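## Task

Same game with fourteen cylinders forming seven matching colour pairs. Flip two at a time; keep a matching pair colour-up, and flip a non-matching pair back face-down before touching any other cylinder. Finish when all fourteen show their colour, then let go. Lifting or tipping counts as flipping, even if the cylinder is put straight back. Before either cylinder of a turn goes back face-down, both must have stood colour-up on the table together at one moment; a cylinder from an earlier matched pair cannot be that partner. The job fails if, at the final check, a gripper or both grippers together still hold an object, or the robot carries over a fifth of any cylinder's weight. A cylinder may tip onto the table if the robot does not touch it as it falls. Work held in place only by the robot does not count.

## Robot and tools

Robot: two arms, left_arm and right_arm, mounted on opposite sides of the table; left_arm's base sits on the +y side. The names do not refer to sides of a camera image. Each arm ends in a parallel gripper whose fingers point along the gripper's own +x axis and close along its y axis. The reported hand position is a point between the finger pads, roughly 3 to 4 cm short of the fingertips.

World frame (used in results): origin at table centre, +z up, table surface at z = +0.020 m. Positions in metres, orientations as quaternions wxyz, velocities in m/s and rad/s. Reported hand positions can be off, more so at long reach.

The 14-number row (shared by execute_actions and move): one flat list covering both arms, left_arm first then right_arm, each as dx, dy, dz, rx, ry, rz, opening. Every value lies in [-1, 1]; always send all 14 even if one arm is idle. dx..rz are an offset in that gripper's own axes, not a pose: 1.0 equals 0.6 m of translation or 180 degrees of rotation, and rx, ry, rz form a single rotation vector. Opening is absolute, not an offset: +1 is fully open (0.088 m), empty fingers close at about -0.80, and values below that down to -1 close no further. Closing from fully open takes at least about 0.5 s.

execute_actions(actions): a list of actions, each a table of up to 15 rows; each row lasts one control step (1/30 s) and a short table repeats its last row to fill 15 steps (one action = 0.5 s). Every row's offset is measured from the gripper's measured pose at the start of that action, not from the preceding row; for a call's first action the reference is the last pose a result reported. An empty list just returns state and images.

move(target, speed, blocking): target is one 14-number row; its offsets are taken from the pose in the latest result that showed one. Each gripper travels a straight line toward its target, both finishing together, over 0.5 to 10 s (cut off at 10 s). Openings are sent at the start. speed is the top path speed in m/s, 0.002 to 0.5, default 0.25; turning is capped at twice that in rad/s. Paths ignore obstacles and the other arm; grippers lag, stray and may overshoot speed, especially with a near-straight arm. Faster contact and targets further past the contact mean harder pushes. With blocking=false you get a result after 0.5 s; then use wait(0) to check, and wait or stop before sending other motion. The "move:" line reports the ending (done, off_target, moving, held, fault), the limits that acted (paced = pose clipped; held = a check blocked steps, after which the arm may speed up), and each gripper's distance from target. An ending naming one arm means the other finished fine.

wait(seconds): 0 to 10; lets the scene run with last commands held; returns early when a running move ends. stop(): brakes a running move (needs room; fingers keep moving). zoom_image(camera, region): camera is cam_left_wrist or cam_right_wrist (both 504x504); region [x0, y0, x1, y1] in pixels from the top-left, at most 504 by 504. finished_scene(scene): pass the current scene number to end it irreversibly; replying without any tool call ends everything.

Controller: each step the commanded pose is clipped to within 70 mm and 16 degrees of the measured pose, then tracked by damped inverse kinematics with position prioritised over orientation. Far targets need several actions; after an action the arm stops at its last clipped pose, so send the remainder next. "Hand target" lines show where each gripper is currently being driven. Friction can leave the gripper short or slightly tilted and can swallow small moves, so check pose after each move and correct tilt. A "pose unreachable" line means a clearance check altered or blocked that arm's command; HELD in step readings marks blocked steps. To keep an arm still, send the offset back to its wanted pose in the first call of a reply and zeros afterwards, always with the wanted opening.

Gripping: grip_measured uses the same scale as the opening command; the last Joint positions value per arm is the opening in metres. Hold an object by commanding an opening well below grip_measured; more below squeezes harder (up to about 34 N per pad; fast closes can press harder and even spring open). Readings may be off by about 1 mm per gripper.

Joint ranges (rad), base to gripper: waist -3.054 to 3.054, shoulder 0.000 to 3.142, elbow 0.000 to 2.356, wrist pitch -1.571 to 1.571, wrist yaw -1.571 to 1.571, wrist roll -3.142 to 3.142. Load limits (N m): waist 18, shoulder 22.3, elbow 22.2, wrist pitch 5.86, wrist yaw 5.84, wrist roll 5.48, held weight included. Reaching a limit through contact stops that arm for 10 s and drops the rest of the call. Torque readings include drive output, offsets and noise and are not reliable contact sensors. Holding loads heats motors: warnings from 50 °C, a hold at 95 °C (OVER-TEMPERATURE FAULT), and power loss with the arm going limp if it does not cool.

Cameras carry calibration (K, distortion, T_world_to_cam) with small errors; results list changed camera poses. Loose objects may occasionally get nudged.

Avoid: arms colliding or pressing each other (mounts included), knocking or placing anything off the table, dropping, slamming or hard-pushing cylinders, and ending with anything still gripped or supported.

Each tool is called after "Request:" as name(argument=value, ...), one argument or row to a line, values as JSON.

## Session

Request:
execute_actions(
  actions=[],
)

Scene clock: 0.00 s.
left_arm: end_effector_position=(-0.0571, +0.1896, +0.3195) grip_measured=+0.854 end_effector_quat_wxyz=(-0.257, +0.677, -0.555, -0.409) end_effector_velocity=(+0.003, +0.001, -0.000) end_effector_angular_velocity=(+0.000, -0.016, +0.015) | right_arm: end_effector_position=(-0.0425, -0.1617, +0.4088) grip_measured=+0.846 end_effector_quat_wxyz=(+0.564, +0.026, -0.013, +0.826) end_effector_velocity=(+0.003, +0.001, -0.002) end_effector_angular_velocity=(+0.001, -0.023, -0.016)
Joint positions: left_arm=[-0.177  1.411  1.292 -0.918 -0.225  2.582  0.081] | right_arm=[0.005 0.844 0.647 0.254 0.001 0.008 0.08 ]
Joint velocities: left_arm=[-0.002 -0.002 -0.002 -0.007 -0.022 -0.007 -0.   ] | right_arm=[-0.007 -0.002 -0.002 -0.007  0.007 -0.022 -0.   ]
Joint torques (N m, as the arm reports them, + toward a larger angle): no reading
Heat: left arm: hottest shoulder 35 °C (+0.0 °C/min); right arm: hottest shoulder 31 °C (+0.0 °C/min).
Hand target (left_arm): -0.057, +0.190, +0.320; -0.257, +0.677, -0.555, -0.409
Hand target (right_arm): -0.043, -0.162, +0.409; +0.564, +0.026, -0.013, +0.826
camera_calibration (this result's frames):
cam_left_wrist: T_world_to_cam=[[0.96541, 0.251562, -0.0685525, 0.0354385], [0.209752, -0.593136, 0.777299, -0.0950137], [0.154878, -0.764791, -0.625385, 0.430516], [0, 0, 0, 1]] pos_world=[-0.0809609, 0.263984, 0.345522]
cam_right_wrist: T_world_to_cam=[[0.920298, 0.391214, -0.00149593, 0.122088], [0.0947977, -0.22671, -0.969338, 0.397595], [-0.379558, 0.891938, -0.245727, 0.310936], [0, 0, 0, 1]] pos_world=[-0.0320299, -0.23496, 0.461992]

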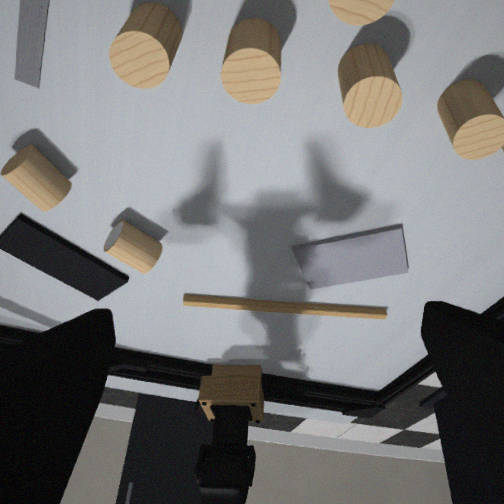

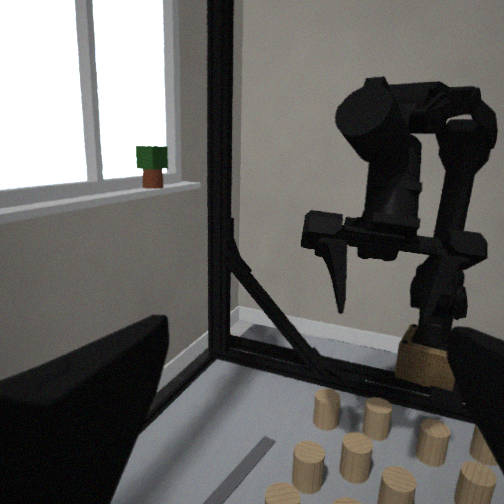

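Request:
move(
  target=[0,0,0,-0.384,0.1935,0.28,1,0,0,0,0,0.017,-0.119,1],
  speed=0.4,
)

Request:
move(
  target=[-0.1,0.12,0,0,0,0,1,0.1,-0.07,-0.05,0,0.2,0,1],
  speed=0.4,
)

Scene clock: 7.60 s.
left_arm: end_effector_position=(-0.0569, +0.1899, +0.3239) grip_measured=+1.000 end_effector_quat_wxyz=(+0.499, +0.497, -0.505, -0.499) end_effector_velocity=(+0.003, +0.001, -0.006) end_effector_angular_velocity=(+0.011, +0.003, +0.019) | right_arm: end_effector_position=(-0.0410, -0.1624, +0.4053) grip_measured=+1.000 end_effector_quat_wxyz=(+0.707, +0.003, +0.005, +0.707) end_effector_velocity=(-0.000, -0.000, -0.002) end_effector_angular_velocity=(-0.006, -0.012, +0.005)
Joint positions: left_arm=[-0.251  1.151  0.36   0.8   -0.4    1.578  0.088] | right_arm=[0.306 0.926 0.713 0.21  0.674 0.015 0.088]
Joint velocities: left_arm=[-0.002  0.007 -0.012  0.007 -0.022 -0.007  0.   ] | right_arm=[-0.002 -0.002 -0.002 -0.007 -0.007 -0.007  0.   ]
Joint torques (N m, as the arm reports them, + toward a larger angle): left_arm=[-0.2  -2.37  5.88  2.01 -0.2  -0.18] | right_arm=[ 0.36 -2.27  8.86  1.48  0.15  0.17]
Heat: left arm: hottest shoulder 35 °C (+0.0 °C/min); right arm: hottest elbow 32 °C (+7.9 °C/min).
Hand target (left_arm): -0.057, +0.190, +0.320; +0.498, +0.500, -0.502, -0.500
Hand target (right_arm): -0.042, -0.162, +0.409; +0.707, +0.007, +0.007, +0.707
Off the commanded pose (left_arm): 0.004 m, 1 deg.
Off the commanded pose (right_arm): 0.004 m, 0 deg.
move: done
camera_calibration (this result's frames):
cam_left_wrist: T_world_to_cam=[[0.0259815, 0.0242954, -0.999367, 0.326656], [0.948944, 0.313788, 0.032299, 0.0128624], [0.314374, -0.949182, -0.0149023, 0.27979], [0, 0, 0, 1]] pos_world=[-0.108651, 0.253599, 0.330203]
cam_right_wrist: T_world_to_cam=[[0.99955, 0.0290893, -0.00729551, 0.0677442], [0.00186802, -0.30318, -0.952932, 0.370978], [-0.029932, 0.952489, -0.303098, 0.358715], [0, 0, 0, 1]] pos_world=[-0.0576697, -0.23117, 0.462736]

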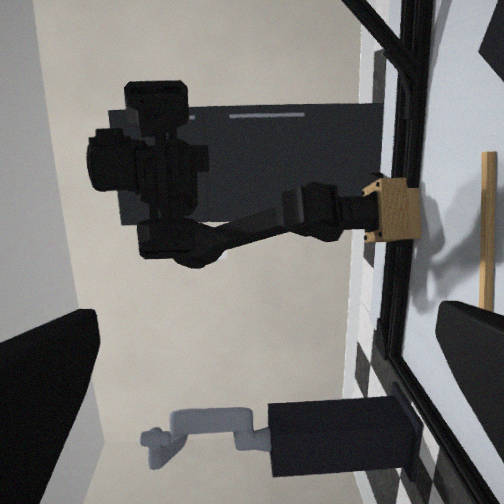

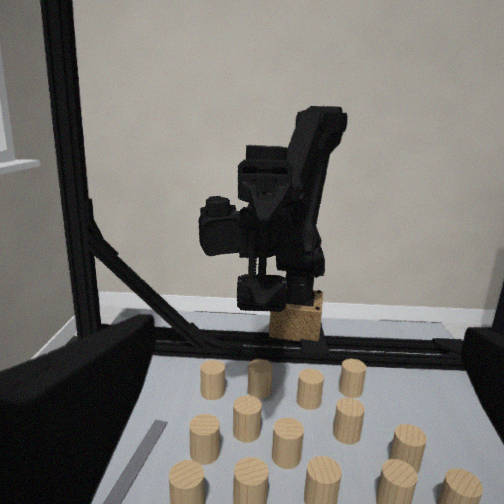

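Scene clock: 8.93 s.
left_arm: end_effector_position=(-0.0580, +0.2487, +0.3889) grip_measured=+1.000 end_effector_quat_wxyz=(+0.493, +0.501, -0.504, -0.502) end_effector_velocity=(+0.001, +0.002, +0.004) end_effector_angular_velocity=(-0.006, +0.026, +0.010) | right_arm: end_effector_position=(+0.0007, -0.1049, +0.3738) grip_measured=+1.000 end_effector_quat_wxyz=(+0.673, -0.217, +0.219, +0.672) end_effector_velocity=(-0.000, +0.001, -0.001) end_effector_angular_velocity=(-0.018, -0.007, +0.008)
Joint positions: left_arm=[-0.418  0.731  0.494  0.23  -0.563  1.578  0.088] | right_arm=[-0.064  1.266  1.278 -0.663  0.245  0.185  0.088]
Joint velocities: left_arm=[-0.012 -0.007  0.007 -0.007 -0.022 -0.022  0.   ] | right_arm=[-0.002  0.012  0.017 -0.022 -0.007 -0.007  0.   ]
Joint torques (N m, as the arm reports them, + toward a larger angle): left_arm=[-0.38 -1.94  8.73  1.49 -0.2  -0.05] | right_arm=[-0.31 -4.07  8.37  1.34 -0.03  0.11]
Heat: left arm: hottest shoulder 35 °C (+0.0 °C/min); right arm: hottest elbow 32 °C (+6.7 °C/min).
Hand target (left_arm): -0.057, +0.250, +0.395; +0.499, +0.497, -0.504, -0.500
Hand target (right_arm): +0.000, -0.102, +0.375; +0.673, -0.216, +0.222, +0.672
Off the commanded pose (left_arm): 0.007 m, 1 deg.
Off the commanded pose (right_arm): 0.003 m, 1 deg.
move: done
camera_calibration (this result's frames):
cam_left_wrist: T_world_to_cam=[[0.0325736, 0.0373169, -0.998772, 0.387081], [0.950008, 0.309315, 0.0425401, -0.00943549], [0.310523, -0.950227, -0.0253758, 0.34104], [0, 0, 0, 1]] pos_world=[-0.109545, 0.312539, 0.395661]
cam_right_wrist: T_world_to_cam=[[0.999589, 0.0244199, -0.0149864, 0.0265563], [0.0106867, -0.803073, -0.595785, 0.172353], [-0.0265842, 0.595381, -0.803004, 0.445036], [0, 0, 0, 1]] pos_world=[-0.0165563, -0.127202, 0.460449]

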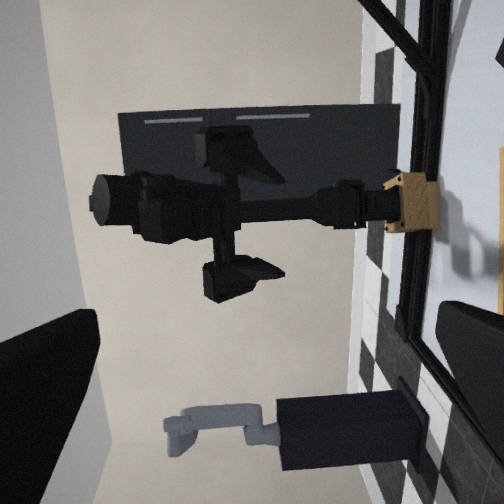

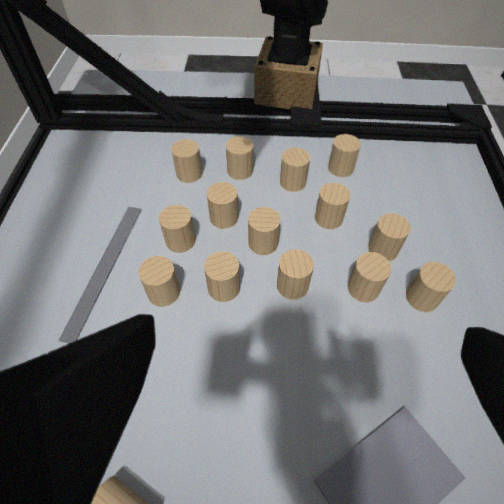

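Request:
move(
  target=[0.1745,-0.39,-0.138,0,0,-0.494,0.6,0.059,-0.055,-0.118,0,-0.2,0,1],
  speed=0.4,
)

Scene clock: 18.30 s.
left_arm: end_effector_position=(+0.0275, +0.1467, +0.1561) grip_measured=+0.600 end_effector_quat_wxyz=(+0.005, +0.713, -0.008, -0.701) end_effector_velocity=(+0.002, +0.005, -0.005) end_effector_angular_velocity=(+0.036, -0.021, +0.020) | right_arm: end_effector_position=(+0.0335, -0.1177, +0.3047) grip_measured=+1.000 end_effector_quat_wxyz=(+0.706, +0.012, -0.002, +0.708) end_effector_velocity=(+0.002, -0.000, +0.001) end_effector_angular_velocity=(+0.012, -0.005, -0.000)
Joint positions: left_arm=[ 0.165  1.998  1.438 -0.993 -0.017  1.583  0.068] | right_arm=[-0.166  1.114  0.355  0.78   0.201  0.01   0.088]
Joint velocities: left_arm=[-0.002  0.017  0.002 -0.022 -0.022 -0.022 -0.   ] | right_arm=[-0.007  0.002 -0.007  0.022 -0.007 -0.007  0.   ]
Joint torques (N m, as the arm reports them, + toward a larger angle): left_arm=[ 0.19 -6.72  6.82  0.01  0.25  0.1 ] | right_arm=[-0.24 -2.84  4.76  2.01 -0.09 -0.16]
Heat: left arm: hottest shoulder 35 °C (+0.0 °C/min); right arm: hottest elbow 33 °C (+6.6 °C/min).
Hand target (left_arm): +0.028, +0.145, +0.155; +0.004, +0.711, -0.007, -0.703
Hand target (right_arm): +0.034, -0.119, +0.296; +0.706, +0.002, +0.001, +0.708
Off the commanded pose (left_arm): 0.003 m, 1 deg.
Off the commanded pose (right_arm): 0.009 m, 1 deg.
move: off_target (right_arm)
camera_calibration (this result's frames):
cam_left_wrist: T_world_to_cam=[[0.0247555, 0.999592, 0.0142369, -0.14345], [0.940701, -0.028112, 0.33807, -0.0455771], [0.338332, 0.00502359, -0.941013, 0.213657], [0, 0, 0, 1]] pos_world=[-0.0258616, 0.141037, 0.218505]
cam_right_wrist: T_world_to_cam=[[0.999477, 0.031164, -0.00865775, -0.0081262], [0.000424952, -0.280304, -0.959911, 0.293389], [-0.0323414, 0.959405, -0.280171, 0.281725], [0, 0, 0, 1]] pos_world=[0.0171087, -0.187797, 0.360488]

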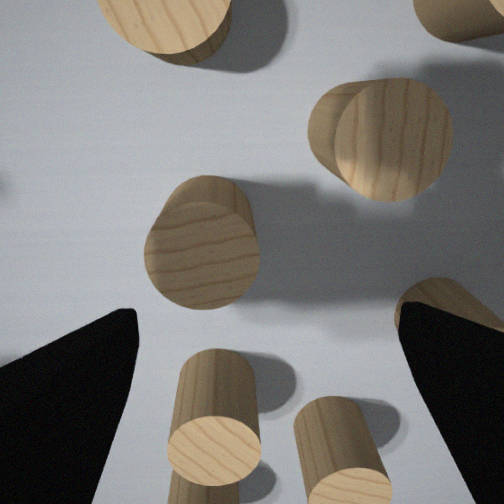

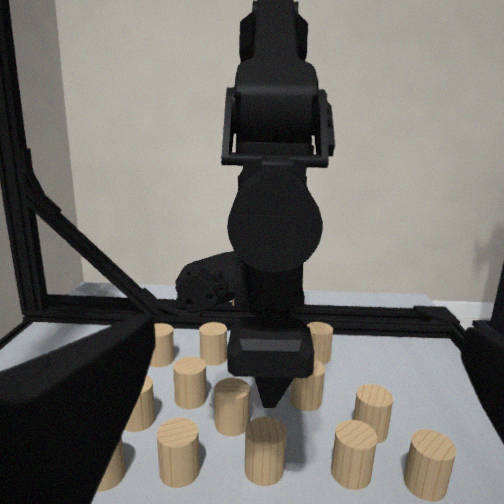

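Request:
move(
  target=[0.0,0.038,-0.003,0.004,-0.007,0,0.6,0,0,-0.006,-0.006,0.004,0,1],
  speed=0.15,
)

Scene clock: 22.50 s.
left_arm: end_effector_position=(+0.0291, +0.1259, +0.1573) grip_measured=+0.600 end_effector_quat_wxyz=(+0.002, +0.708, -0.012, -0.706) end_effector_velocity=(-0.004, -0.003, +0.001) end_effector_angular_velocity=(-0.003, +0.007, -0.000) | right_arm: end_effector_position=(+0.0335, -0.1177, +0.3031) grip_measured=+1.000 end_effector_quat_wxyz=(+0.706, +0.007, -0.004, +0.708) end_effector_velocity=(-0.000, -0.000, -0.002) end_effector_angular_velocity=(-0.007, -0.009, +0.005)
Joint positions: left_arm=[ 0.175  2.072  1.553 -1.032 -0.002  1.604  0.068] | right_arm=[-0.166  1.115  0.354  0.776  0.201  0.001  0.088]
Joint velocities: left_arm=[-0.007  0.007  0.017 -0.007  0.007 -0.007 -0.   ] | right_arm=[-0.002 -0.002 -0.002 -0.007 -0.007 -0.007  0.   ]
Joint torques (N m, as the arm reports them, + toward a larger angle): left_arm=[ 0.27 -7.14  6.81  0.    0.29  0.11] | right_arm=[ 0.08 -3.35  6.37  1.61  0.01 -0.17]
Heat: left arm: hottest shoulder 35 °C (+0.0 °C/min); right arm: hottest elbow 33 °C (+5.3 °C/min).
Hand target (left_arm): +0.029, +0.124, +0.156; +0.001, +0.705, -0.012, -0.709
Hand target (right_arm): +0.033, -0.118, +0.301; +0.706, +0.001, -0.004, +0.708
Off the commanded pose (left_arm): 0.002 m, 0 deg.
Off the commanded pose (right_arm): 0.002 m, 1 deg.
move: done
camera_calibration (this result's frames):
cam_left_wrist: T_world_to_cam=[[0.036694, 0.999252, 0.0122418, -0.122675], [0.945343, -0.0386809, 0.323777, -0.0446], [0.324008, -0.00030796, -0.946054, 0.216217], [0, 0, 0, 1]] pos_world=[-0.0233924, 0.120925, 0.220496]
cam_right_wrist: T_world_to_cam=[[0.999518, 0.0309728, 0.00191633, -0.0113666], [0.0107002, -0.286021, -0.958163, 0.29035], [-0.0291288, 0.957723, -0.286215, 0.282802], [0, 0, 0, 1]] pos_world=[0.016492, -0.187447, 0.359167]

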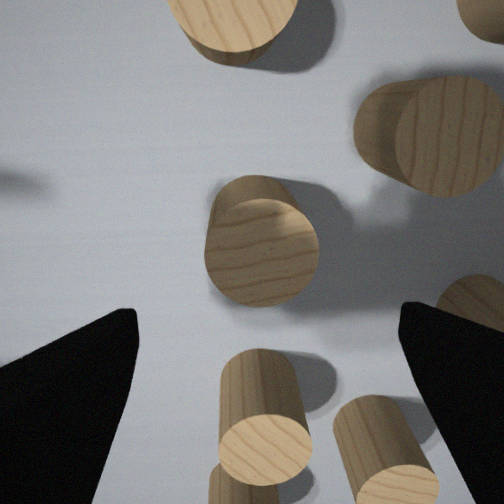

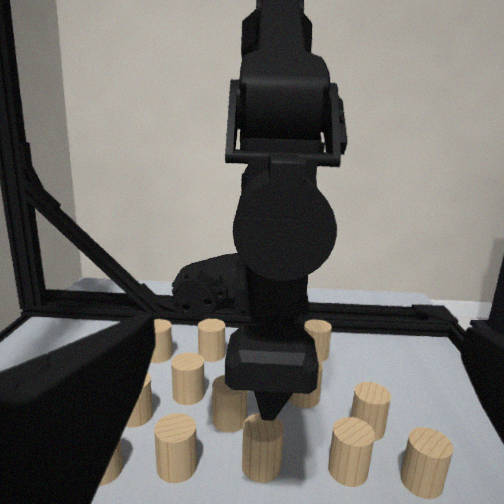

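Good. Descend to ~.080.

Request:
move(
  target=[0.14,0,0,-0.008,0,-0.008,0.6,0,0,0,0,0,0,1],
  speed=0.15,
)

Scene clock: 24.57 s.
left_arm: end_effector_position=(+0.0291, +0.1233, +0.0771) grip_measured=+0.600 end_effector_quat_wxyz=(+0.003, +0.708, +0.001, -0.707) end_effector_velocity=(-0.002, +0.002, +0.000) end_effector_angular_velocity=(+0.007, +0.007, +0.005) | right_arm: end_effector_position=(+0.0335, -0.1177, +0.3031) grip_measured=+1.000 end_effector_quat_wxyz=(+0.706, +0.006, -0.004, +0.708) end_effector_velocity=(-0.002, -0.000, -0.003) end_effector_angular_velocity=(-0.017, -0.011, +0.010)
Joint positions: left_arm=[ 0.175  2.216  1.441 -0.793 -0.002  1.584  0.068] | right_arm=[-0.166  1.115  0.354  0.776  0.201  0.     0.088]
Joint velocities: left_arm=[-0.002 -0.002 -0.002 -0.007  0.007 -0.007 -0.   ] | right_arm=[ 0.002 -0.002  0.002 -0.022 -0.007 -0.007  0.   ]
Joint torques (N m, as the arm reports them, + toward a larger angle): left_arm=[ 0.12 -7.5   4.88  0.43  0.03 -0.09] | right_arm=[ 0.02 -3.65  6.59  1.84 -0.01  0.  ]
Heat: left arm: hottest shoulder 36 °C (+2.4 °C/min); right arm: hottest elbow 33 °C (+4.9 °C/min).
Hand target (left_arm): +0.030, +0.125, +0.073; +0.002, +0.708, +0.005, -0.706
Hand target (right_arm): +0.034, -0.118, +0.303; +0.706, +0.007, -0.004, +0.708
Off the commanded pose (left_arm): 0.004 m, 1 deg.
Off the commanded pose (right_arm): 0.000 m, 0 deg.
move: done
camera_calibration (this result's frames):
cam_left_wrist: T_world_to_cam=[[0.0165007, 0.99941, 0.0301066, -0.119964], [0.946167, -0.0253423, 0.322687, -0.0203848], [0.323259, 0.0231613, -0.946027, 0.137529], [0, 0, 0, 1]] pos_world=[-0.0231906, 0.116191, 0.140296]
cam_right_wrist: T_world_to_cam=[[0.999518, 0.030967, 0.0022976, -0.0114828], [0.011064, -0.286021, -0.95816, 0.290337], [-0.0290142, 0.957723, -0.286226, 0.282801], [0, 0, 0, 1]] pos_world=[0.0164702, -0.187447, 0.35916]

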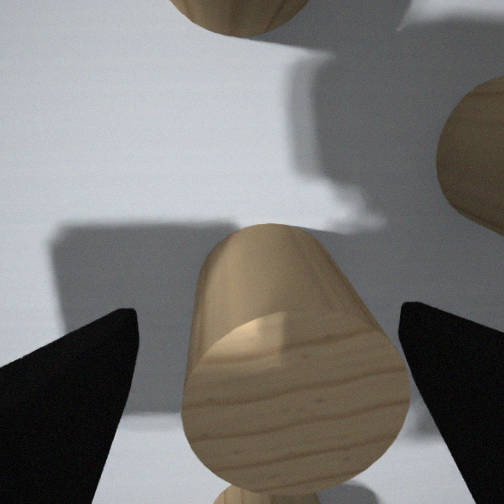

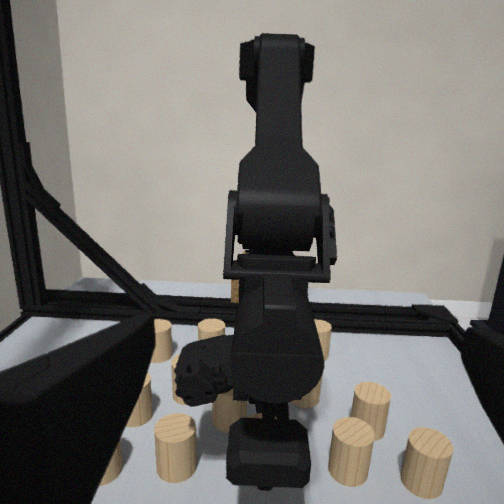

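Request:
execute_actions(
  actions=[
    [[0,0,0,0,0,0,-0.3,0,0,0,0,0,0,1]],
    [[0,0,0,0,0,0,-0.3,0,0,0,0,0,0,1]],
  ],
)

Request:
move(
  target=[-0.13,0,0,0,0,0.005,-0.3,0,0,0,0,0,0,1],
  speed=0.2,
)

Request:
move(
  target=[-0.25,0.229,-0.01,0,0,0.5,-0.3,0,0,0,0,0,0,1],
  speed=0.4,
)

Scene clock: 28.30 s.
left_arm: end_effector_position=(+0.0293, +0.1237, +0.0768) grip_measured=+0.039 end_effector_quat_wxyz=(+0.002, +0.708, +0.002, -0.707) end_effector_velocity=(+0.002, +0.004, +0.001) end_effector_angular_velocity=(+0.017, -0.022, +0.020) | right_arm: end_effector_position=(+0.0335, -0.1177, +0.3031) grip_measured=+1.000 end_effector_quat_wxyz=(+0.706, +0.006, -0.004, +0.708) end_effector_velocity=(+0.002, -0.000, -0.002) end_effector_angular_velocity=(-0.007, -0.009, -0.010)
Joint positions: left_arm=[ 0.175  2.217  1.441 -0.794 -0.002  1.584  0.041] | right_arm=[-0.166  1.115  0.354  0.776  0.201  0.     0.088]
Joint velocities: left_arm=[-0.002 -0.002  0.002 -0.022 -0.022 -0.022 -0.   ] | right_arm=[-0.002 -0.002 -0.002 -0.007  0.007 -0.007  0.   ]
Joint torques (N m, as the arm reports them, + toward a larger angle): left_arm=[ 0.02 -8.33  5.2   0.19  0.07  0.02] | right_arm=[ 0.05 -3.57  6.58  1.85  0.   -0.01]
Heat: left arm: hottest shoulder 37 °C (+4.2 °C/min); right arm: hottest elbow 34 °C (+6.4 °C/min).
Hand target (left_arm): +0.029, +0.124, +0.077; +0.002, +0.708, +0.002, -0.707
Hand target (right_arm): +0.034, -0.118, +0.303; +0.706, +0.006, -0.004, +0.708
Off the commanded pose (left_arm): 0.000 m, 0 deg.
Off the commanded pose (right_arm): 0.000 m, 0 deg.
Step readings (end_effector_position; steps 1 to 15: 1st action; 16 to 30: 2nd action):
0: left_arm (+0.0293, +0.1231, +0.0770) | right_arm (+0.0335, -0.1177, +0.3031)
1: left_arm (+0.0293, +0.1231, +0.0770) | right_arm (+0.0335, -0.1177, +0.3031)
2: left_arm (+0.0293, +0.1231, +0.0770) | right_arm (+0.0335, -0.1177, +0.3031)
4: left_arm (+0.0293, +0.1231, +0.0770) | right_arm (+0.0335, -0.1177, +0.3031)
8: left_arm (+0.0293, +0.1237, +0.0768) | right_arm (+0.0335, -0.1177, +0.3031)
15: left_arm (+0.0293, +0.1237, +0.0768) | right_arm (+0.0335, -0.1177, +0.3031)
16: left_arm (+0.0293, +0.1237, +0.0768) | right_arm (+0.0335, -0.1177, +0.3031)
17: left_arm (+0.0293, +0.1237, +0.0768) | right_arm (+0.0335, -0.1177, +0.3031)
19: left_arm (+0.0293, +0.1237, +0.0768) | right_arm (+0.0335, -0.1177, +0.3031)
23: left_arm (+0.0293, +0.1237, +0.0768) | right_arm (+0.0335, -0.1177, +0.3031)
30: end_effector_position above
camera_calibration (this result's frames):
cam_left_wrist: T_world_to_cam=[[0.0161205, 0.999357, 0.0320119, -0.120442], [0.946187, -0.0255967, 0.322605, -0.0203829], [0.323218, 0.0250887, -0.945992, 0.136962], [0, 0, 0, 1]] pos_world=[-0.023041, 0.116407, 0.139997]
cam_right_wrist: T_world_to_cam=[[0.999518, 0.030967, 0.0022976, -0.0114828], [0.011064, -0.286021, -0.95816, 0.290337], [-0.0290142, 0.957723, -0.286226, 0.282801], [0, 0, 0, 1]] pos_world=[0.0164702, -0.187447, 0.35916]

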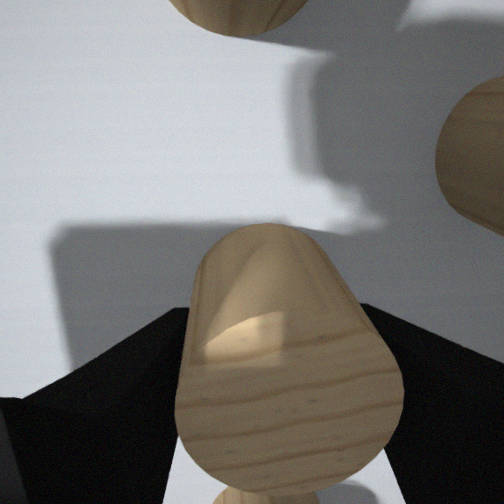

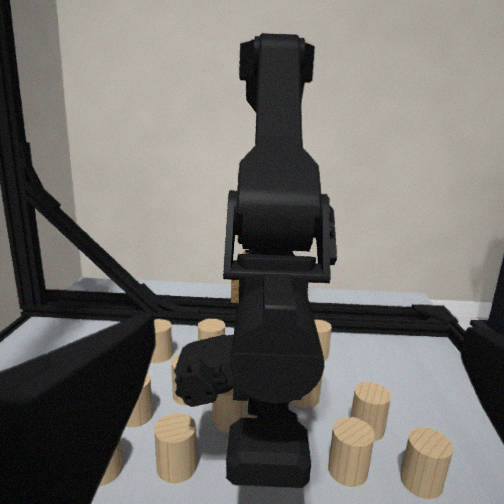

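Scene clock: 29.20 s.
left_arm: end_effector_position=(+0.0292, +0.1262, +0.1480) grip_measured=+0.038 end_effector_quat_wxyz=(+0.001, +0.708, +0.002, -0.707) end_effector_velocity=(+0.000, +0.002, +0.002) end_effector_angular_velocity=(+0.003, -0.007, +0.020) | right_arm: end_effector_position=(+0.0335, -0.1176, +0.3033) grip_measured=+1.000 end_effector_quat_wxyz=(+0.706, +0.007, -0.004, +0.708) end_effector_velocity=(-0.000, +0.000, -0.003) end_effector_angular_velocity=(-0.012, -0.010, +0.005)
Joint positions: left_arm=[ 0.175  2.098  1.556 -1.03  -0.002  1.584  0.041] | right_arm=[-0.166  1.115  0.355  0.776  0.201  0.     0.088]
Joint velocities: left_arm=[-0.002 -0.007 -0.002 -0.007 -0.007 -0.022 -0.   ] | right_arm=[-0.002  0.002 -0.002 -0.007 -0.007 -0.007  0.   ]
Joint torques (N m, as the arm reports them, + toward a larger angle): left_arm=[-0.18 -9.27  6.85 -0.03  0.07 -0.01] | right_arm=[ 0.06 -3.59  6.56  1.84  0.02 -0.01]
Heat: left arm: hottest shoulder 37 °C (+4.1 °C/min); right arm: hottest elbow 34 °C (+6.2 °C/min).
Hand target (left_arm): +0.029, +0.123, +0.155; +0.008, +0.708, -0.004, -0.707
Hand target (right_arm): +0.034, -0.118, +0.303; +0.706, +0.007, -0.004, +0.708
Off the commanded pose (left_arm): 0.007 m, 1 deg.
Off the commanded pose (right_arm): 0.000 m, 0 deg.
move: done
camera_calibration (this result's frames):
cam_left_wrist: T_world_to_cam=[[0.0161214, 0.999307, 0.0335361, -0.125471], [0.946196, -0.0260888, 0.32254, -0.0431525], [0.323191, 0.026532, -0.945962, 0.204025], [0, 0, 0, 1]] pos_world=[-0.0230856, 0.118846, 0.211126]
cam_right_wrist: T_world_to_cam=[[0.999518, 0.0309662, 0.00223238, -0.0114556], [0.0109904, -0.285663, -0.958267, 0.290586], [-0.0290362, 0.95783, -0.285865, 0.282709], [0, 0, 0, 1]] pos_world=[0.0164652, -0.187423, 0.359301]

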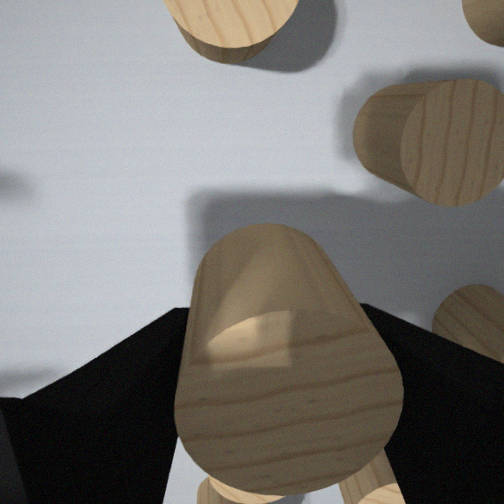

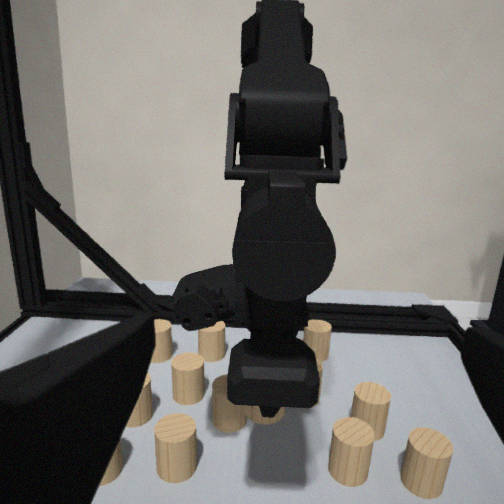

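Scene clock: 31.77 s.
left_arm: end_effector_position=(+0.0339, -0.0081, +0.2953) grip_measured=+0.037 end_effector_quat_wxyz=(+0.495, +0.506, -0.499, -0.500) end_effector_velocity=(-0.005, +0.000, -0.004) end_effector_angular_velocity=(+0.012, +0.008, -0.015) | right_arm: end_effector_position=(+0.0335, -0.1176, +0.3033) grip_measured=+1.000 end_effector_quat_wxyz=(+0.706, +0.007, -0.004, +0.708) end_effector_velocity=(-0.000, -0.000, +0.001) end_effector_angular_velocity=(+0.007, -0.006, +0.005)
Joint positions: left_arm=[0.189 1.941 1.008 0.919 0.03  1.581 0.041] | right_arm=[-0.166  1.115  0.355  0.776  0.201  0.     0.088]
Joint velocities: left_arm=[-0.007  0.002 -0.002 -0.007  0.007 -0.007 -0.   ] | right_arm=[-0.002 -0.002 -0.002  0.007 -0.007 -0.007  0.   ]
Joint torques (N m, as the arm reports them, + toward a larger angle): left_arm=[ 0.06 -6.9   7.67  2.11  0.19 -0.14] | right_arm=[ 0.05 -3.62  6.58  1.84  0.    0.  ]
Heat: left arm: hottest shoulder 38 °C (+5.7 °C/min); right arm: hottest elbow 34 °C (+5.7 °C/min).
Hand target (left_arm): +0.034, -0.011, +0.298; +0.497, +0.501, -0.502, -0.499
Hand target (right_arm): +0.034, -0.118, +0.303; +0.706, +0.007, -0.004, +0.708
Off the commanded pose (left_arm): 0.004 m, 1 deg.
Off the commanded pose (right_arm): 0.000 m, 0 deg.
move: done
camera_calibration (this result's frames):
cam_left_wrist: T_world_to_cam=[[0.0312866, 0.0455957, -0.99847, 0.30023], [0.945706, 0.321986, 0.0443369, -0.0136621], [0.323515, -0.945646, -0.0330463, 0.067937], [0, 0, 0, 1]] pos_world=[-0.0184515, 0.0549541, 0.302622]
cam_right_wrist: T_world_to_cam=[[0.999518, 0.0309662, 0.00223238, -0.0114556], [0.0109904, -0.285663, -0.958267, 0.290586], [-0.0290362, 0.95783, -0.285865, 0.282709], [0, 0, 0, 1]] pos_world=[0.0164652, -0.187423, 0.359301]

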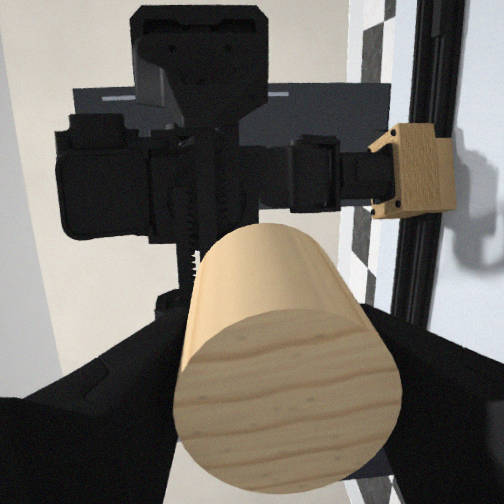

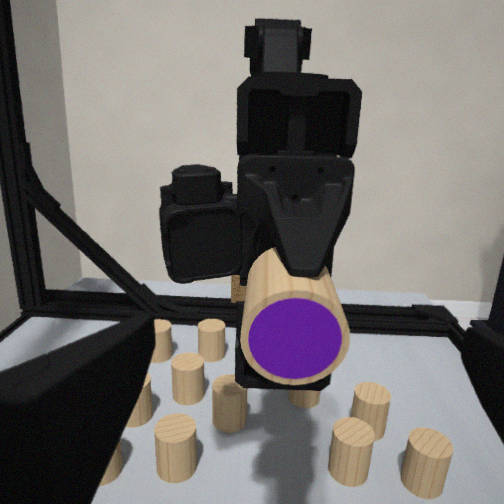

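Request:
move(
  target=[0,0,0,0,0,0.006,-0.3,0.097,0.001,-0.024,0,0.006,0,1],
  speed=0.12,
)

Scene clock: 34.03 s.
left_arm: end_effector_position=(+0.0342, -0.0083, +0.2995) grip_measured=+0.035 end_effector_quat_wxyz=(+0.501, +0.500, -0.505, -0.494) end_effector_velocity=(-0.000, +0.001, -0.001) end_effector_angular_velocity=(+0.007, -0.007, +0.005) | right_arm: end_effector_position=(+0.0327, -0.0626, +0.2885) grip_measured=+1.000 end_effector_quat_wxyz=(+0.707, -0.003, +0.002, +0.708) end_effector_velocity=(-0.003, +0.001, -0.006) end_effector_angular_velocity=(-0.027, +0.003, +0.019)
Joint positions: left_arm=[0.189 1.945 1.007 0.949 0.03  1.581 0.041] | right_arm=[-0.207  1.424  0.5    0.918  0.16   0.     0.088]
Joint velocities: left_arm=[-0.002 -0.002 -0.002 -0.007 -0.007  0.007 -0.   ] | right_arm=[-0.002  0.007  0.002 -0.022 -0.022  0.007  0.   ]
Joint torques (N m, as the arm reports them, + toward a larger angle): left_arm=[ 0.03 -7.18  5.67  2.12 -0.01 -0.05] | right_arm=[-0.23 -4.46  7.38  1.99 -0.09  0.08]
Heat: left arm: hottest shoulder 38 °C (+5.3 °C/min); right arm: hottest elbow 34 °C (+5.3 °C/min).
Hand target (left_arm): +0.034, -0.008, +0.295; +0.499, +0.501, -0.503, -0.496
Hand target (right_arm): +0.033, -0.059, +0.290; +0.706, -0.000, +0.002, +0.708
Off the commanded pose (left_arm): 0.004 m, 0 deg.
Off the commanded pose (right_arm): 0.004 m, 0 deg.
move: done
camera_calibration (this result's frames):
cam_left_wrist: T_world_to_cam=[[0.0316805, 0.0208503, -0.999281, 0.304406], [0.945566, 0.323352, 0.0367245, -0.0116831], [0.323885, -0.946049, -0.00947141, 0.0607433], [0, 0, 0, 1]] pos_world=[-0.0182705, 0.0548969, 0.305192]
cam_right_wrist: T_world_to_cam=[[0.999513, 0.0306737, 0.00575032, -0.0132955], [0.0148791, -0.306413, -0.951782, 0.288846], [-0.0274327, 0.951404, -0.30672, 0.231366], [0, 0, 0, 1]] pos_world=[0.0153382, -0.131209, 0.345959]

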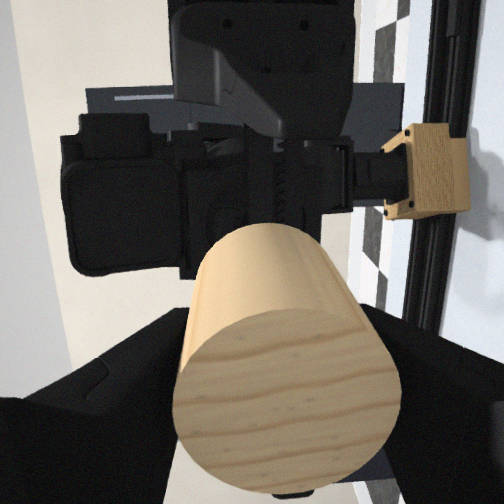

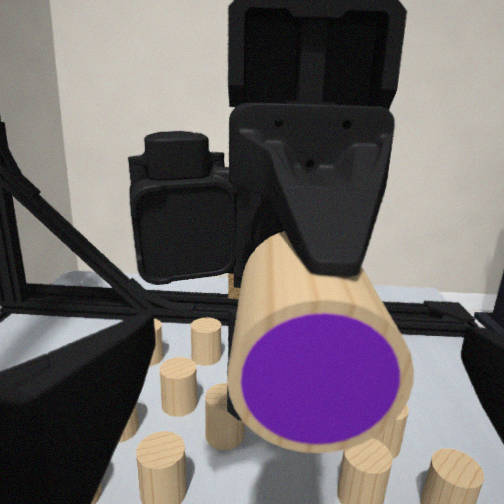

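Need 9 mm closer in z.

Request:
move(
  target=[0,-0.017,0,0,0,0,-0.3,0,0,0,0,0,0,1],
  speed=0.05,
)

Scene clock: 45.07 s.
left_arm: end_effector_position=(+0.0342, -0.0086, +0.2930) grip_measured=+0.034 end_effector_quat_wxyz=(+0.502, +0.499, -0.506, -0.493) end_effector_velocity=(+0.002, +0.001, +0.001) end_effector_angular_velocity=(+0.002, +0.022, +0.019) | right_arm: end_effector_position=(+0.0326, -0.0624, +0.2884) grip_measured=+1.000 end_effector_quat_wxyz=(+0.707, -0.003, +0.002, +0.708) end_effector_velocity=(+0.002, -0.000, +0.001) end_effector_angular_velocity=(+0.007, +0.023, -0.000)
Joint positions: left_arm=[0.189 1.965 0.999 0.982 0.03  1.581 0.041] | right_arm=[-0.207  1.426  0.501  0.918  0.16   0.     0.088]
Joint velocities: left_arm=[-0.002 -0.007 -0.002 -0.007 -0.022 -0.022 -0.   ] | right_arm=[-0.007 -0.002 -0.002  0.007 -0.007  0.022  0.   ]
Joint torques (N m, as the arm reports them, + toward a larger angle): left_arm=[-0.05 -7.07  5.72  2.09 -0.01 -0.05] | right_arm=[ 0.1  -5.57  5.9   1.82  0.01 -0.01]
Heat: left arm: hottest shoulder 39 °C (+5.3 °C/min); right arm: hottest elbow 35 °C (+5.3 °C/min).
Hand target (left_arm): +0.034, -0.008, +0.289; +0.501, +0.500, -0.505, -0.494
Hand target (right_arm): +0.033, -0.063, +0.288; +0.707, -0.003, +0.002, +0.708
Off the commanded pose (left_arm): 0.004 m, 0 deg.
Off the commanded pose (right_arm): 0.000 m, 0 deg.
move: done
camera_calibration (this result's frames):
cam_left_wrist: T_world_to_cam=[[0.0318269, 0.0162781, -0.999361, 0.297891], [0.945561, 0.323517, 0.0353831, -0.0109568], [0.323886, -0.946082, -0.00509537, 0.0590964], [0, 0, 0, 1]] pos_world=[-0.0182612, 0.0546057, 0.298389]
cam_right_wrist: T_world_to_cam=[[0.999513, 0.0306759, 0.00579997, -0.0132727], [0.0149374, -0.306771, -0.951666, 0.288708], [-0.0274139, 0.951289, -0.30708, 0.231148], [0, 0, 0, 1]] pos_world=[0.0152903, -0.130914, 0.345811]

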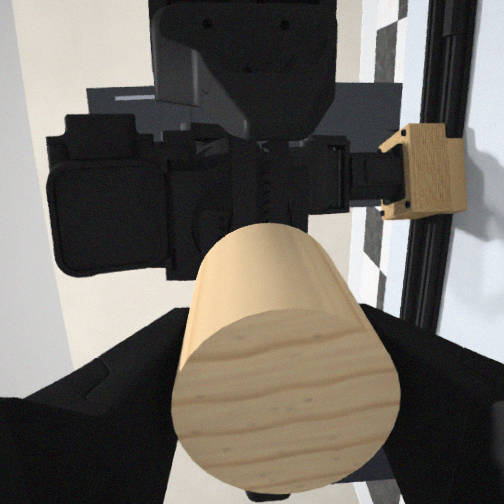

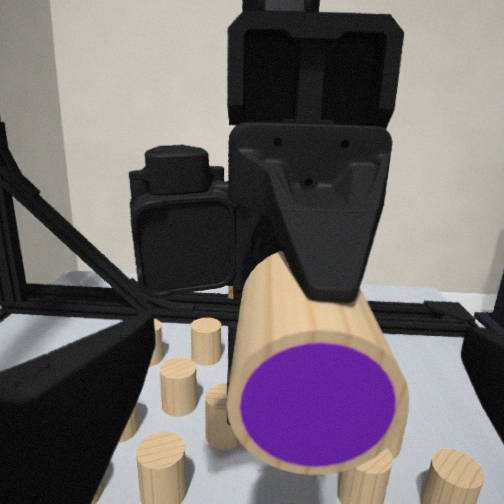

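Request:
execute_actions(
  actions=[
    [[0,0,0,0,0,0,-0.3,0,0,0,0,0,0,-0.3]],
    [[0,0,0,0,0,0,-0.3,0,0,0,0,0,0,-0.3]],
    [[0,0,0,0,0,0,1,0,0,0,0,0,0,-0.3]],
  ],
)

Request:
move(
  target=[-0.1,0,0,0,0,0,1,0,0,0,0,0,0,-0.3],
  speed=0.2,
)

Request:
move(
  target=[-0.12,-0.22,0.152,0,0,-0.496,0.6,-0.147,0.13,-0.213,0,0.503,0,-0.3],
  speed=0.4,
)

Scene clock: 53.13 s.
left_arm: end_effector_position=(+0.0340, -0.0086, +0.2926) grip_measured=+1.000 end_effector_quat_wxyz=(+0.502, +0.499, -0.506, -0.493) end_effector_velocity=(-0.005, +0.001, -0.007) end_effector_angular_velocity=(+0.027, +0.008, -0.015) | right_arm: end_effector_position=(+0.0324, -0.0624, +0.2884) grip_measured=+0.025 end_effector_quat_wxyz=(+0.706, -0.003, +0.002, +0.708) end_effector_velocity=(-0.000, -0.001, +0.001) end_effector_angular_velocity=(+0.007, +0.009, +0.005)
Joint positions: left_arm=[0.189 1.966 0.999 0.983 0.03  1.581 0.088] | right_arm=[-0.207  1.426  0.501  0.918  0.158  0.001  0.04 ]
Joint velocities: left_arm=[-0.007 -0.002 -0.007 -0.022  0.007 -0.007  0.   ] | right_arm=[-0.002 -0.002 -0.002  0.007 -0.007  0.007 -0.   ]
Joint torques (N m, as the arm reports them, + toward a larger angle): left_arm=[-0.05 -7.78  6.15  1.75 -0.01 -0.04] | right_arm=[ 0.03 -5.47  5.97  1.85  0.   -0.01]
Heat: left arm: hottest shoulder 40 °C (+5.6 °C/min); right arm: hottest elbow 35 °C (+4.5 °C/min).
Hand target (left_arm): +0.034, -0.009, +0.293; +0.502, +0.499, -0.506, -0.493
Hand target (right_arm): +0.032, -0.062, +0.288; +0.706, -0.003, +0.002, +0.708
Off the commanded pose (left_arm): 0.000 m, 0 deg.
Off the commanded pose (right_arm): 0.000 m, 0 deg.
Step readings (end_effector_position; steps 1 to 15: 1st action; 16 to 30: 2nd action; 31 to 45: 3rd action):
0: left_arm (+0.0342, -0.0086, +0.2926) | right_arm (+0.0326, -0.0624, +0.2884)
1: left_arm (+0.0342, -0.0086, +0.2926) | right_arm (+0.0326, -0.0624, +0.2884)
2: left_arm (+0.0342, -0.0086, +0.2926) | right_arm (+0.0326, -0.0624, +0.2884)
4: left_arm (+0.0342, -0.0086, +0.2926) | right_arm (+0.0326, -0.0624, +0.2884)
8: left_arm (+0.0342, -0.0086, +0.2926) | right_arm (+0.0326, -0.0624, +0.2884)
15: left_arm (+0.0342, -0.0086, +0.2926) | right_arm (+0.0325, -0.0624, +0.2884)
16: left_arm (+0.0342, -0.0086, +0.2926) | right_arm (+0.0325, -0.0624, +0.2884)
17: left_arm (+0.0342, -0.0086, +0.2926) | right_arm (+0.0325, -0.0624, +0.2884)
19: left_arm (+0.0342, -0.0086, +0.2926) | right_arm (+0.0325, -0.0624, +0.2884)
23: left_arm (+0.0342, -0.0086, +0.2926) | right_arm (+0.0324, -0.0624, +0.2884)
30: left_arm (+0.0340, -0.0086, +0.2926) | right_arm (+0.0324, -0.0624, +0.2884)
31: left_arm (+0.0340, -0.0086, +0.2926) | right_arm (+0.0324, -0.0624, +0.2884)
32: left_arm (+0.0340, -0.0086, +0.2926) | right_arm (+0.0324, -0.0624, +0.2884)
34: left_arm (+0.0340, -0.0086, +0.2927) | right_arm (+0.0324, -0.0624, +0.2884)
38: left_arm (+0.0340, -0.0086, +0.2927) | right_arm (+0.0324, -0.0624, +0.2884)
45: end_effector_position above
camera_calibration (this result's frames):
cam_left_wrist: T_world_to_cam=[[0.0318087, 0.0166589, -0.999355, 0.297521], [0.945561, 0.323503, 0.0354892, -0.0108382], [0.323886, -0.94608, -0.00546181, 0.0592483], [0, 0, 0, 1]] pos_world=[-0.0184053, 0.0546034, 0.298038]
cam_right_wrist: T_world_to_cam=[[0.999479, 0.0318171, 0.00541089, -0.0129161], [0.0149173, -0.306756, -0.951671, 0.288713], [-0.0286196, 0.951256, -0.307071, 0.231178], [0, 0, 0, 1]] pos_world=[0.0152188, -0.130934, 0.345818]

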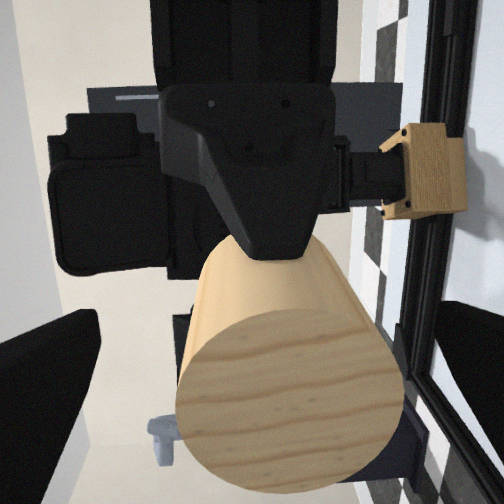

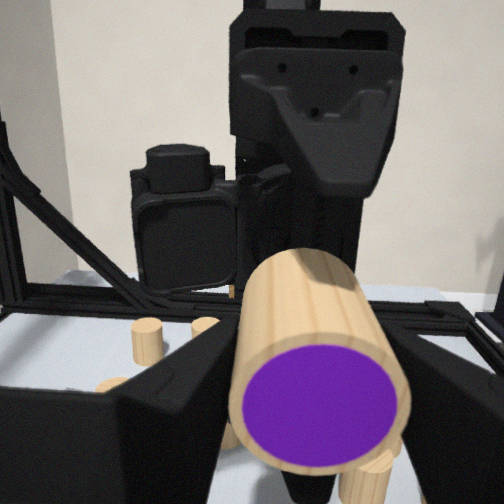

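Scene clock: 54.03 s.
left_arm: end_effector_position=(+0.0331, +0.0490, +0.2880) grip_measured=+1.000 end_effector_quat_wxyz=(+0.500, +0.502, -0.503, -0.495) end_effector_velocity=(-0.002, +0.003, -0.004) end_effector_angular_velocity=(+0.022, -0.007, +0.000) | right_arm: end_effector_position=(+0.0324, -0.0624, +0.2884) grip_measured=+0.025 end_effector_quat_wxyz=(+0.706, -0.003, +0.002, +0.708) end_effector_velocity=(-0.002, -0.001, +0.001) end_effector_angular_velocity=(+0.007, -0.021, +0.020)
Joint positions: left_arm=[0.19  1.798 0.743 1.062 0.03  1.581 0.088] | right_arm=[-0.207  1.426  0.501  0.918  0.158  0.001  0.04 ]
Joint velocities: left_arm=[-0.007 -0.012 -0.012 -0.022 -0.007  0.007  0.   ] | right_arm=[-0.002 -0.002 -0.002  0.007 -0.022 -0.022  0.   ]
Joint torques (N m, as the arm reports them, + toward a larger angle): left_arm=[ 0.26 -7.63  5.18  2.02  0.12 -0.03] | right_arm=[ 0.06 -5.4   6.03  1.85 -0.01 -0.01]
Heat: left arm: hottest shoulder 40 °C (+5.6 °C/min); right arm: hottest elbow 35 °C (+4.4 °C/min).
Hand target (left_arm): +0.034, +0.051, +0.292; +0.502, +0.499, -0.506, -0.493
Hand target (right_arm): +0.032, -0.062, +0.288; +0.706, -0.003, +0.002, +0.708
Off the commanded pose (left_arm): 0.004 m, 1 deg.
Off the commanded pose (right_arm): 0.000 m, 0 deg.
move: done
camera_calibration (this result's frames):
cam_left_wrist: T_world_to_cam=[[0.0314574, 0.0262441, -0.99916, 0.291457], [0.944954, 0.324955, 0.0382861, -0.0292991], [0.325687, -0.945365, -0.0145772, 0.116573], [0, 0, 0, 1]] pos_world=[-0.0194486, 0.112076, 0.294034]
cam_right_wrist: T_world_to_cam=[[0.999479, 0.0318171, 0.00541089, -0.0129161], [0.0149173, -0.306756, -0.951671, 0.288713], [-0.0286196, 0.951256, -0.307071, 0.231178], [0, 0, 0, 1]] pos_world=[0.0152188, -0.130934, 0.345818]

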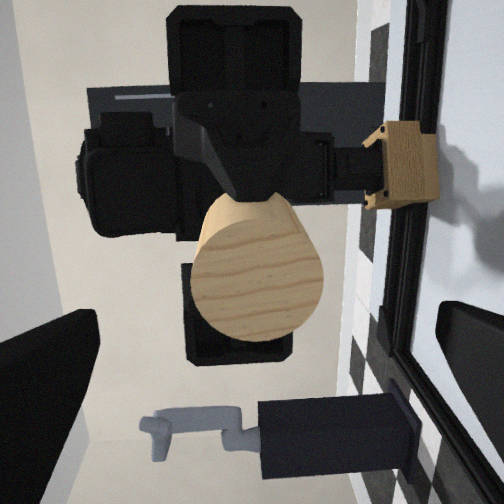

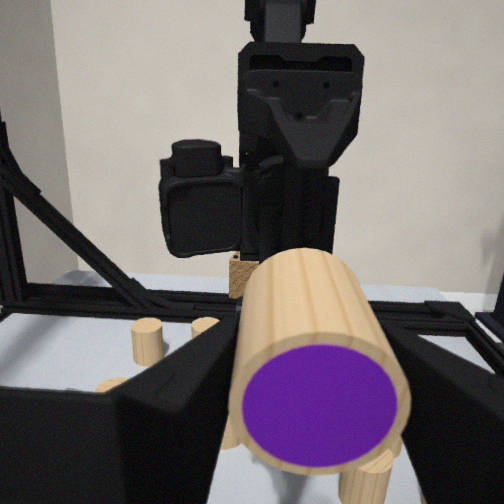

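Scene clock: 56.60 s.
left_arm: end_effector_position=(-0.0553, +0.1201, +0.1553) grip_measured=+0.600 end_effector_quat_wxyz=(+0.011, +0.710, -0.004, -0.704) end_effector_velocity=(-0.002, +0.000, -0.001) end_effector_angular_velocity=(+0.006, -0.008, +0.000) | right_arm: end_effector_position=(-0.0422, -0.1532, +0.1614) grip_measured=+0.025 end_effector_quat_wxyz=(+0.500, -0.505, +0.500, +0.495) end_effector_velocity=(-0.001, -0.003, -0.003) end_effector_angular_velocity=(-0.019, +0.001, +0.010)
Joint positions: left_arm=[-0.038  2.123  1.625 -1.052 -0.013  1.365  0.068] | right_arm=[-0.003  1.806  1.304 -1.082  0.005  0.366  0.04 ]
Joint velocities: left_arm=[-0.007  0.007  0.007 -0.007 -0.007 -0.007 -0.   ] | right_arm=[ 0.002  0.007 -0.002 -0.007 -0.007 -0.007  0.001]
Joint torques (N m, as the arm reports them, + toward a larger angle): left_arm=[-0.24 -7.43  6.85  0.03  0.24 -0.09] | right_arm=[ 0.26 -6.76  7.1  -0.15 -0.18  0.16]
Heat: left arm: hottest shoulder 40 °C (+5.3 °C/min); right arm: hottest elbow 35 °C (+4.2 °C/min).
Hand target (left_arm): -0.057, +0.119, +0.154; +0.010, +0.708, -0.002, -0.706
Hand target (right_arm): -0.044, -0.151, +0.160; +0.499, -0.505, +0.503, +0.493
Off the commanded pose (left_arm): 0.002 m, 0 deg.
Off the commanded pose (right_arm): 0.003 m, 1 deg.
move: done
camera_calibration (this result's frames):
cam_left_wrist: T_world_to_cam=[[0.0112777, 0.999886, 0.0100887, -0.114919], [0.943925, -0.0139748, 0.329865, 0.0315421], [0.329968, 0.00580283, -0.943974, 0.240921], [0, 0, 0, 1]] pos_world=[-0.107974, 0.113949, 0.218178]
cam_right_wrist: T_world_to_cam=[[0.999806, 0.00451526, -0.0191714, 0.0650748], [0.0102477, -0.950496, 0.310566, -0.161384], [-0.01682, -0.310703, -0.950358, 0.187454], [0, 0, 0, 1]] pos_world=[-0.0602554, -0.0954459, 0.229516]

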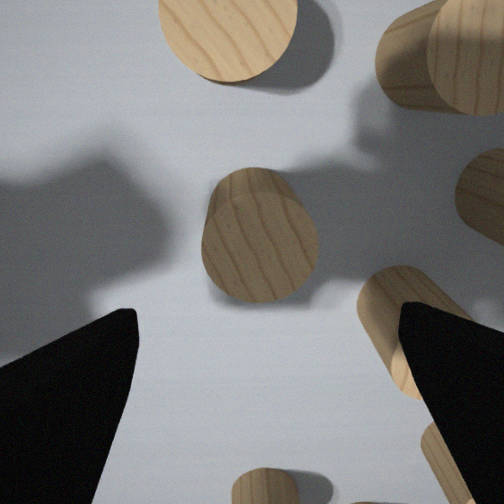

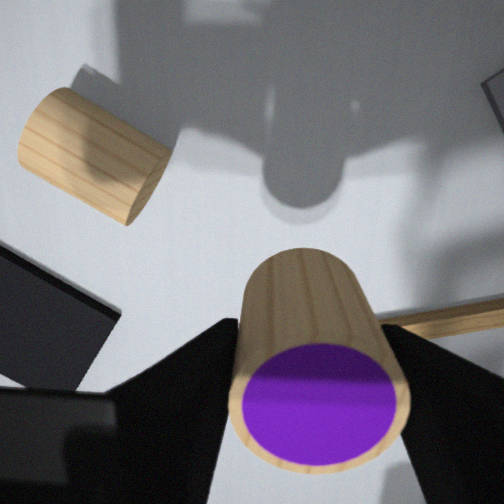

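Request:
move(
  target=[0.131,0,0.005,0,-0.005,-0.009,0.6,0.144,0,-0.005,0,0.002,0,-0.3],
  speed=0.1,
)

Scene clock: 59.90 s.
left_arm: end_effector_position=(-0.0575, +0.1169, +0.0809) grip_measured=+0.600 end_effector_quat_wxyz=(+0.005, +0.706, +0.002, -0.708) end_effector_velocity=(+0.001, +0.003, -0.002) end_effector_angular_velocity=(+0.011, -0.010, +0.005) | right_arm: end_effector_position=(-0.0418, -0.1545, +0.0837) grip_measured=+0.025 end_effector_quat_wxyz=(+0.501, -0.502, +0.499, +0.498) end_effector_velocity=(-0.001, +0.001, +0.000) end_effector_angular_velocity=(+0.004, +0.009, +0.005)
Joint positions: left_arm=[-0.037  2.254  1.524 -0.836  0.001  1.366  0.068] | right_arm=[-0.003  1.914  1.109 -0.771  0.005  0.366  0.04 ]
Joint velocities: left_arm=[-0.002  0.002 -0.002 -0.007 -0.007 -0.007 -0.   ] | right_arm=[-0.002 -0.002 -0.002  0.007 -0.007 -0.007 -0.   ]
Joint torques (N m, as the arm reports them, + toward a larger angle): left_arm=[ 0.08 -7.85  4.99  0.4   0.24  0.08] | right_arm=[ 0.12 -6.18  3.04  1.39 -0.05  0.  ]
Heat: left arm: hottest shoulder 40 °C (+5.0 °C/min); right arm: hottest elbow 35 °C (+4.0 °C/min).
Hand target (left_arm): -0.057, +0.119, +0.077; +0.002, +0.705, +0.006, -0.710
Hand target (right_arm): -0.041, -0.157, +0.075; +0.498, -0.507, +0.502, +0.493
Off the commanded pose (left_arm): 0.004 m, 1 deg.
Off the commanded pose (right_arm): 0.009 m, 1 deg.
move: off_target (right_arm)
camera_calibration (this result's frames):
cam_left_wrist: T_world_to_cam=[[0.0105265, 0.999549, 0.0281114, -0.112467], [0.947572, -0.0189502, 0.318981, 0.0597802], [0.31937, 0.0232798, -0.947344, 0.169098], [0, 0, 0, 1]] pos_world=[-0.109467, 0.109612, 0.144286]
cam_right_wrist: T_world_to_cam=[[0.999733, 0.00468021, -0.022624, 0.063452], [0.011315, -0.952968, 0.302859, -0.13821], [-0.0201425, -0.303034, -0.952767, 0.114417], [0, 0, 0, 1]] pos_world=[-0.0595665, -0.0973343, 0.152306]

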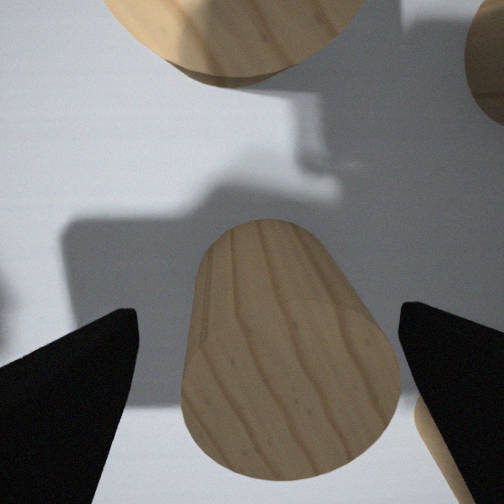

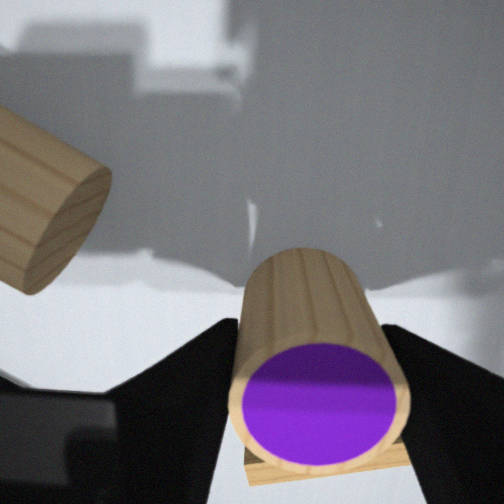

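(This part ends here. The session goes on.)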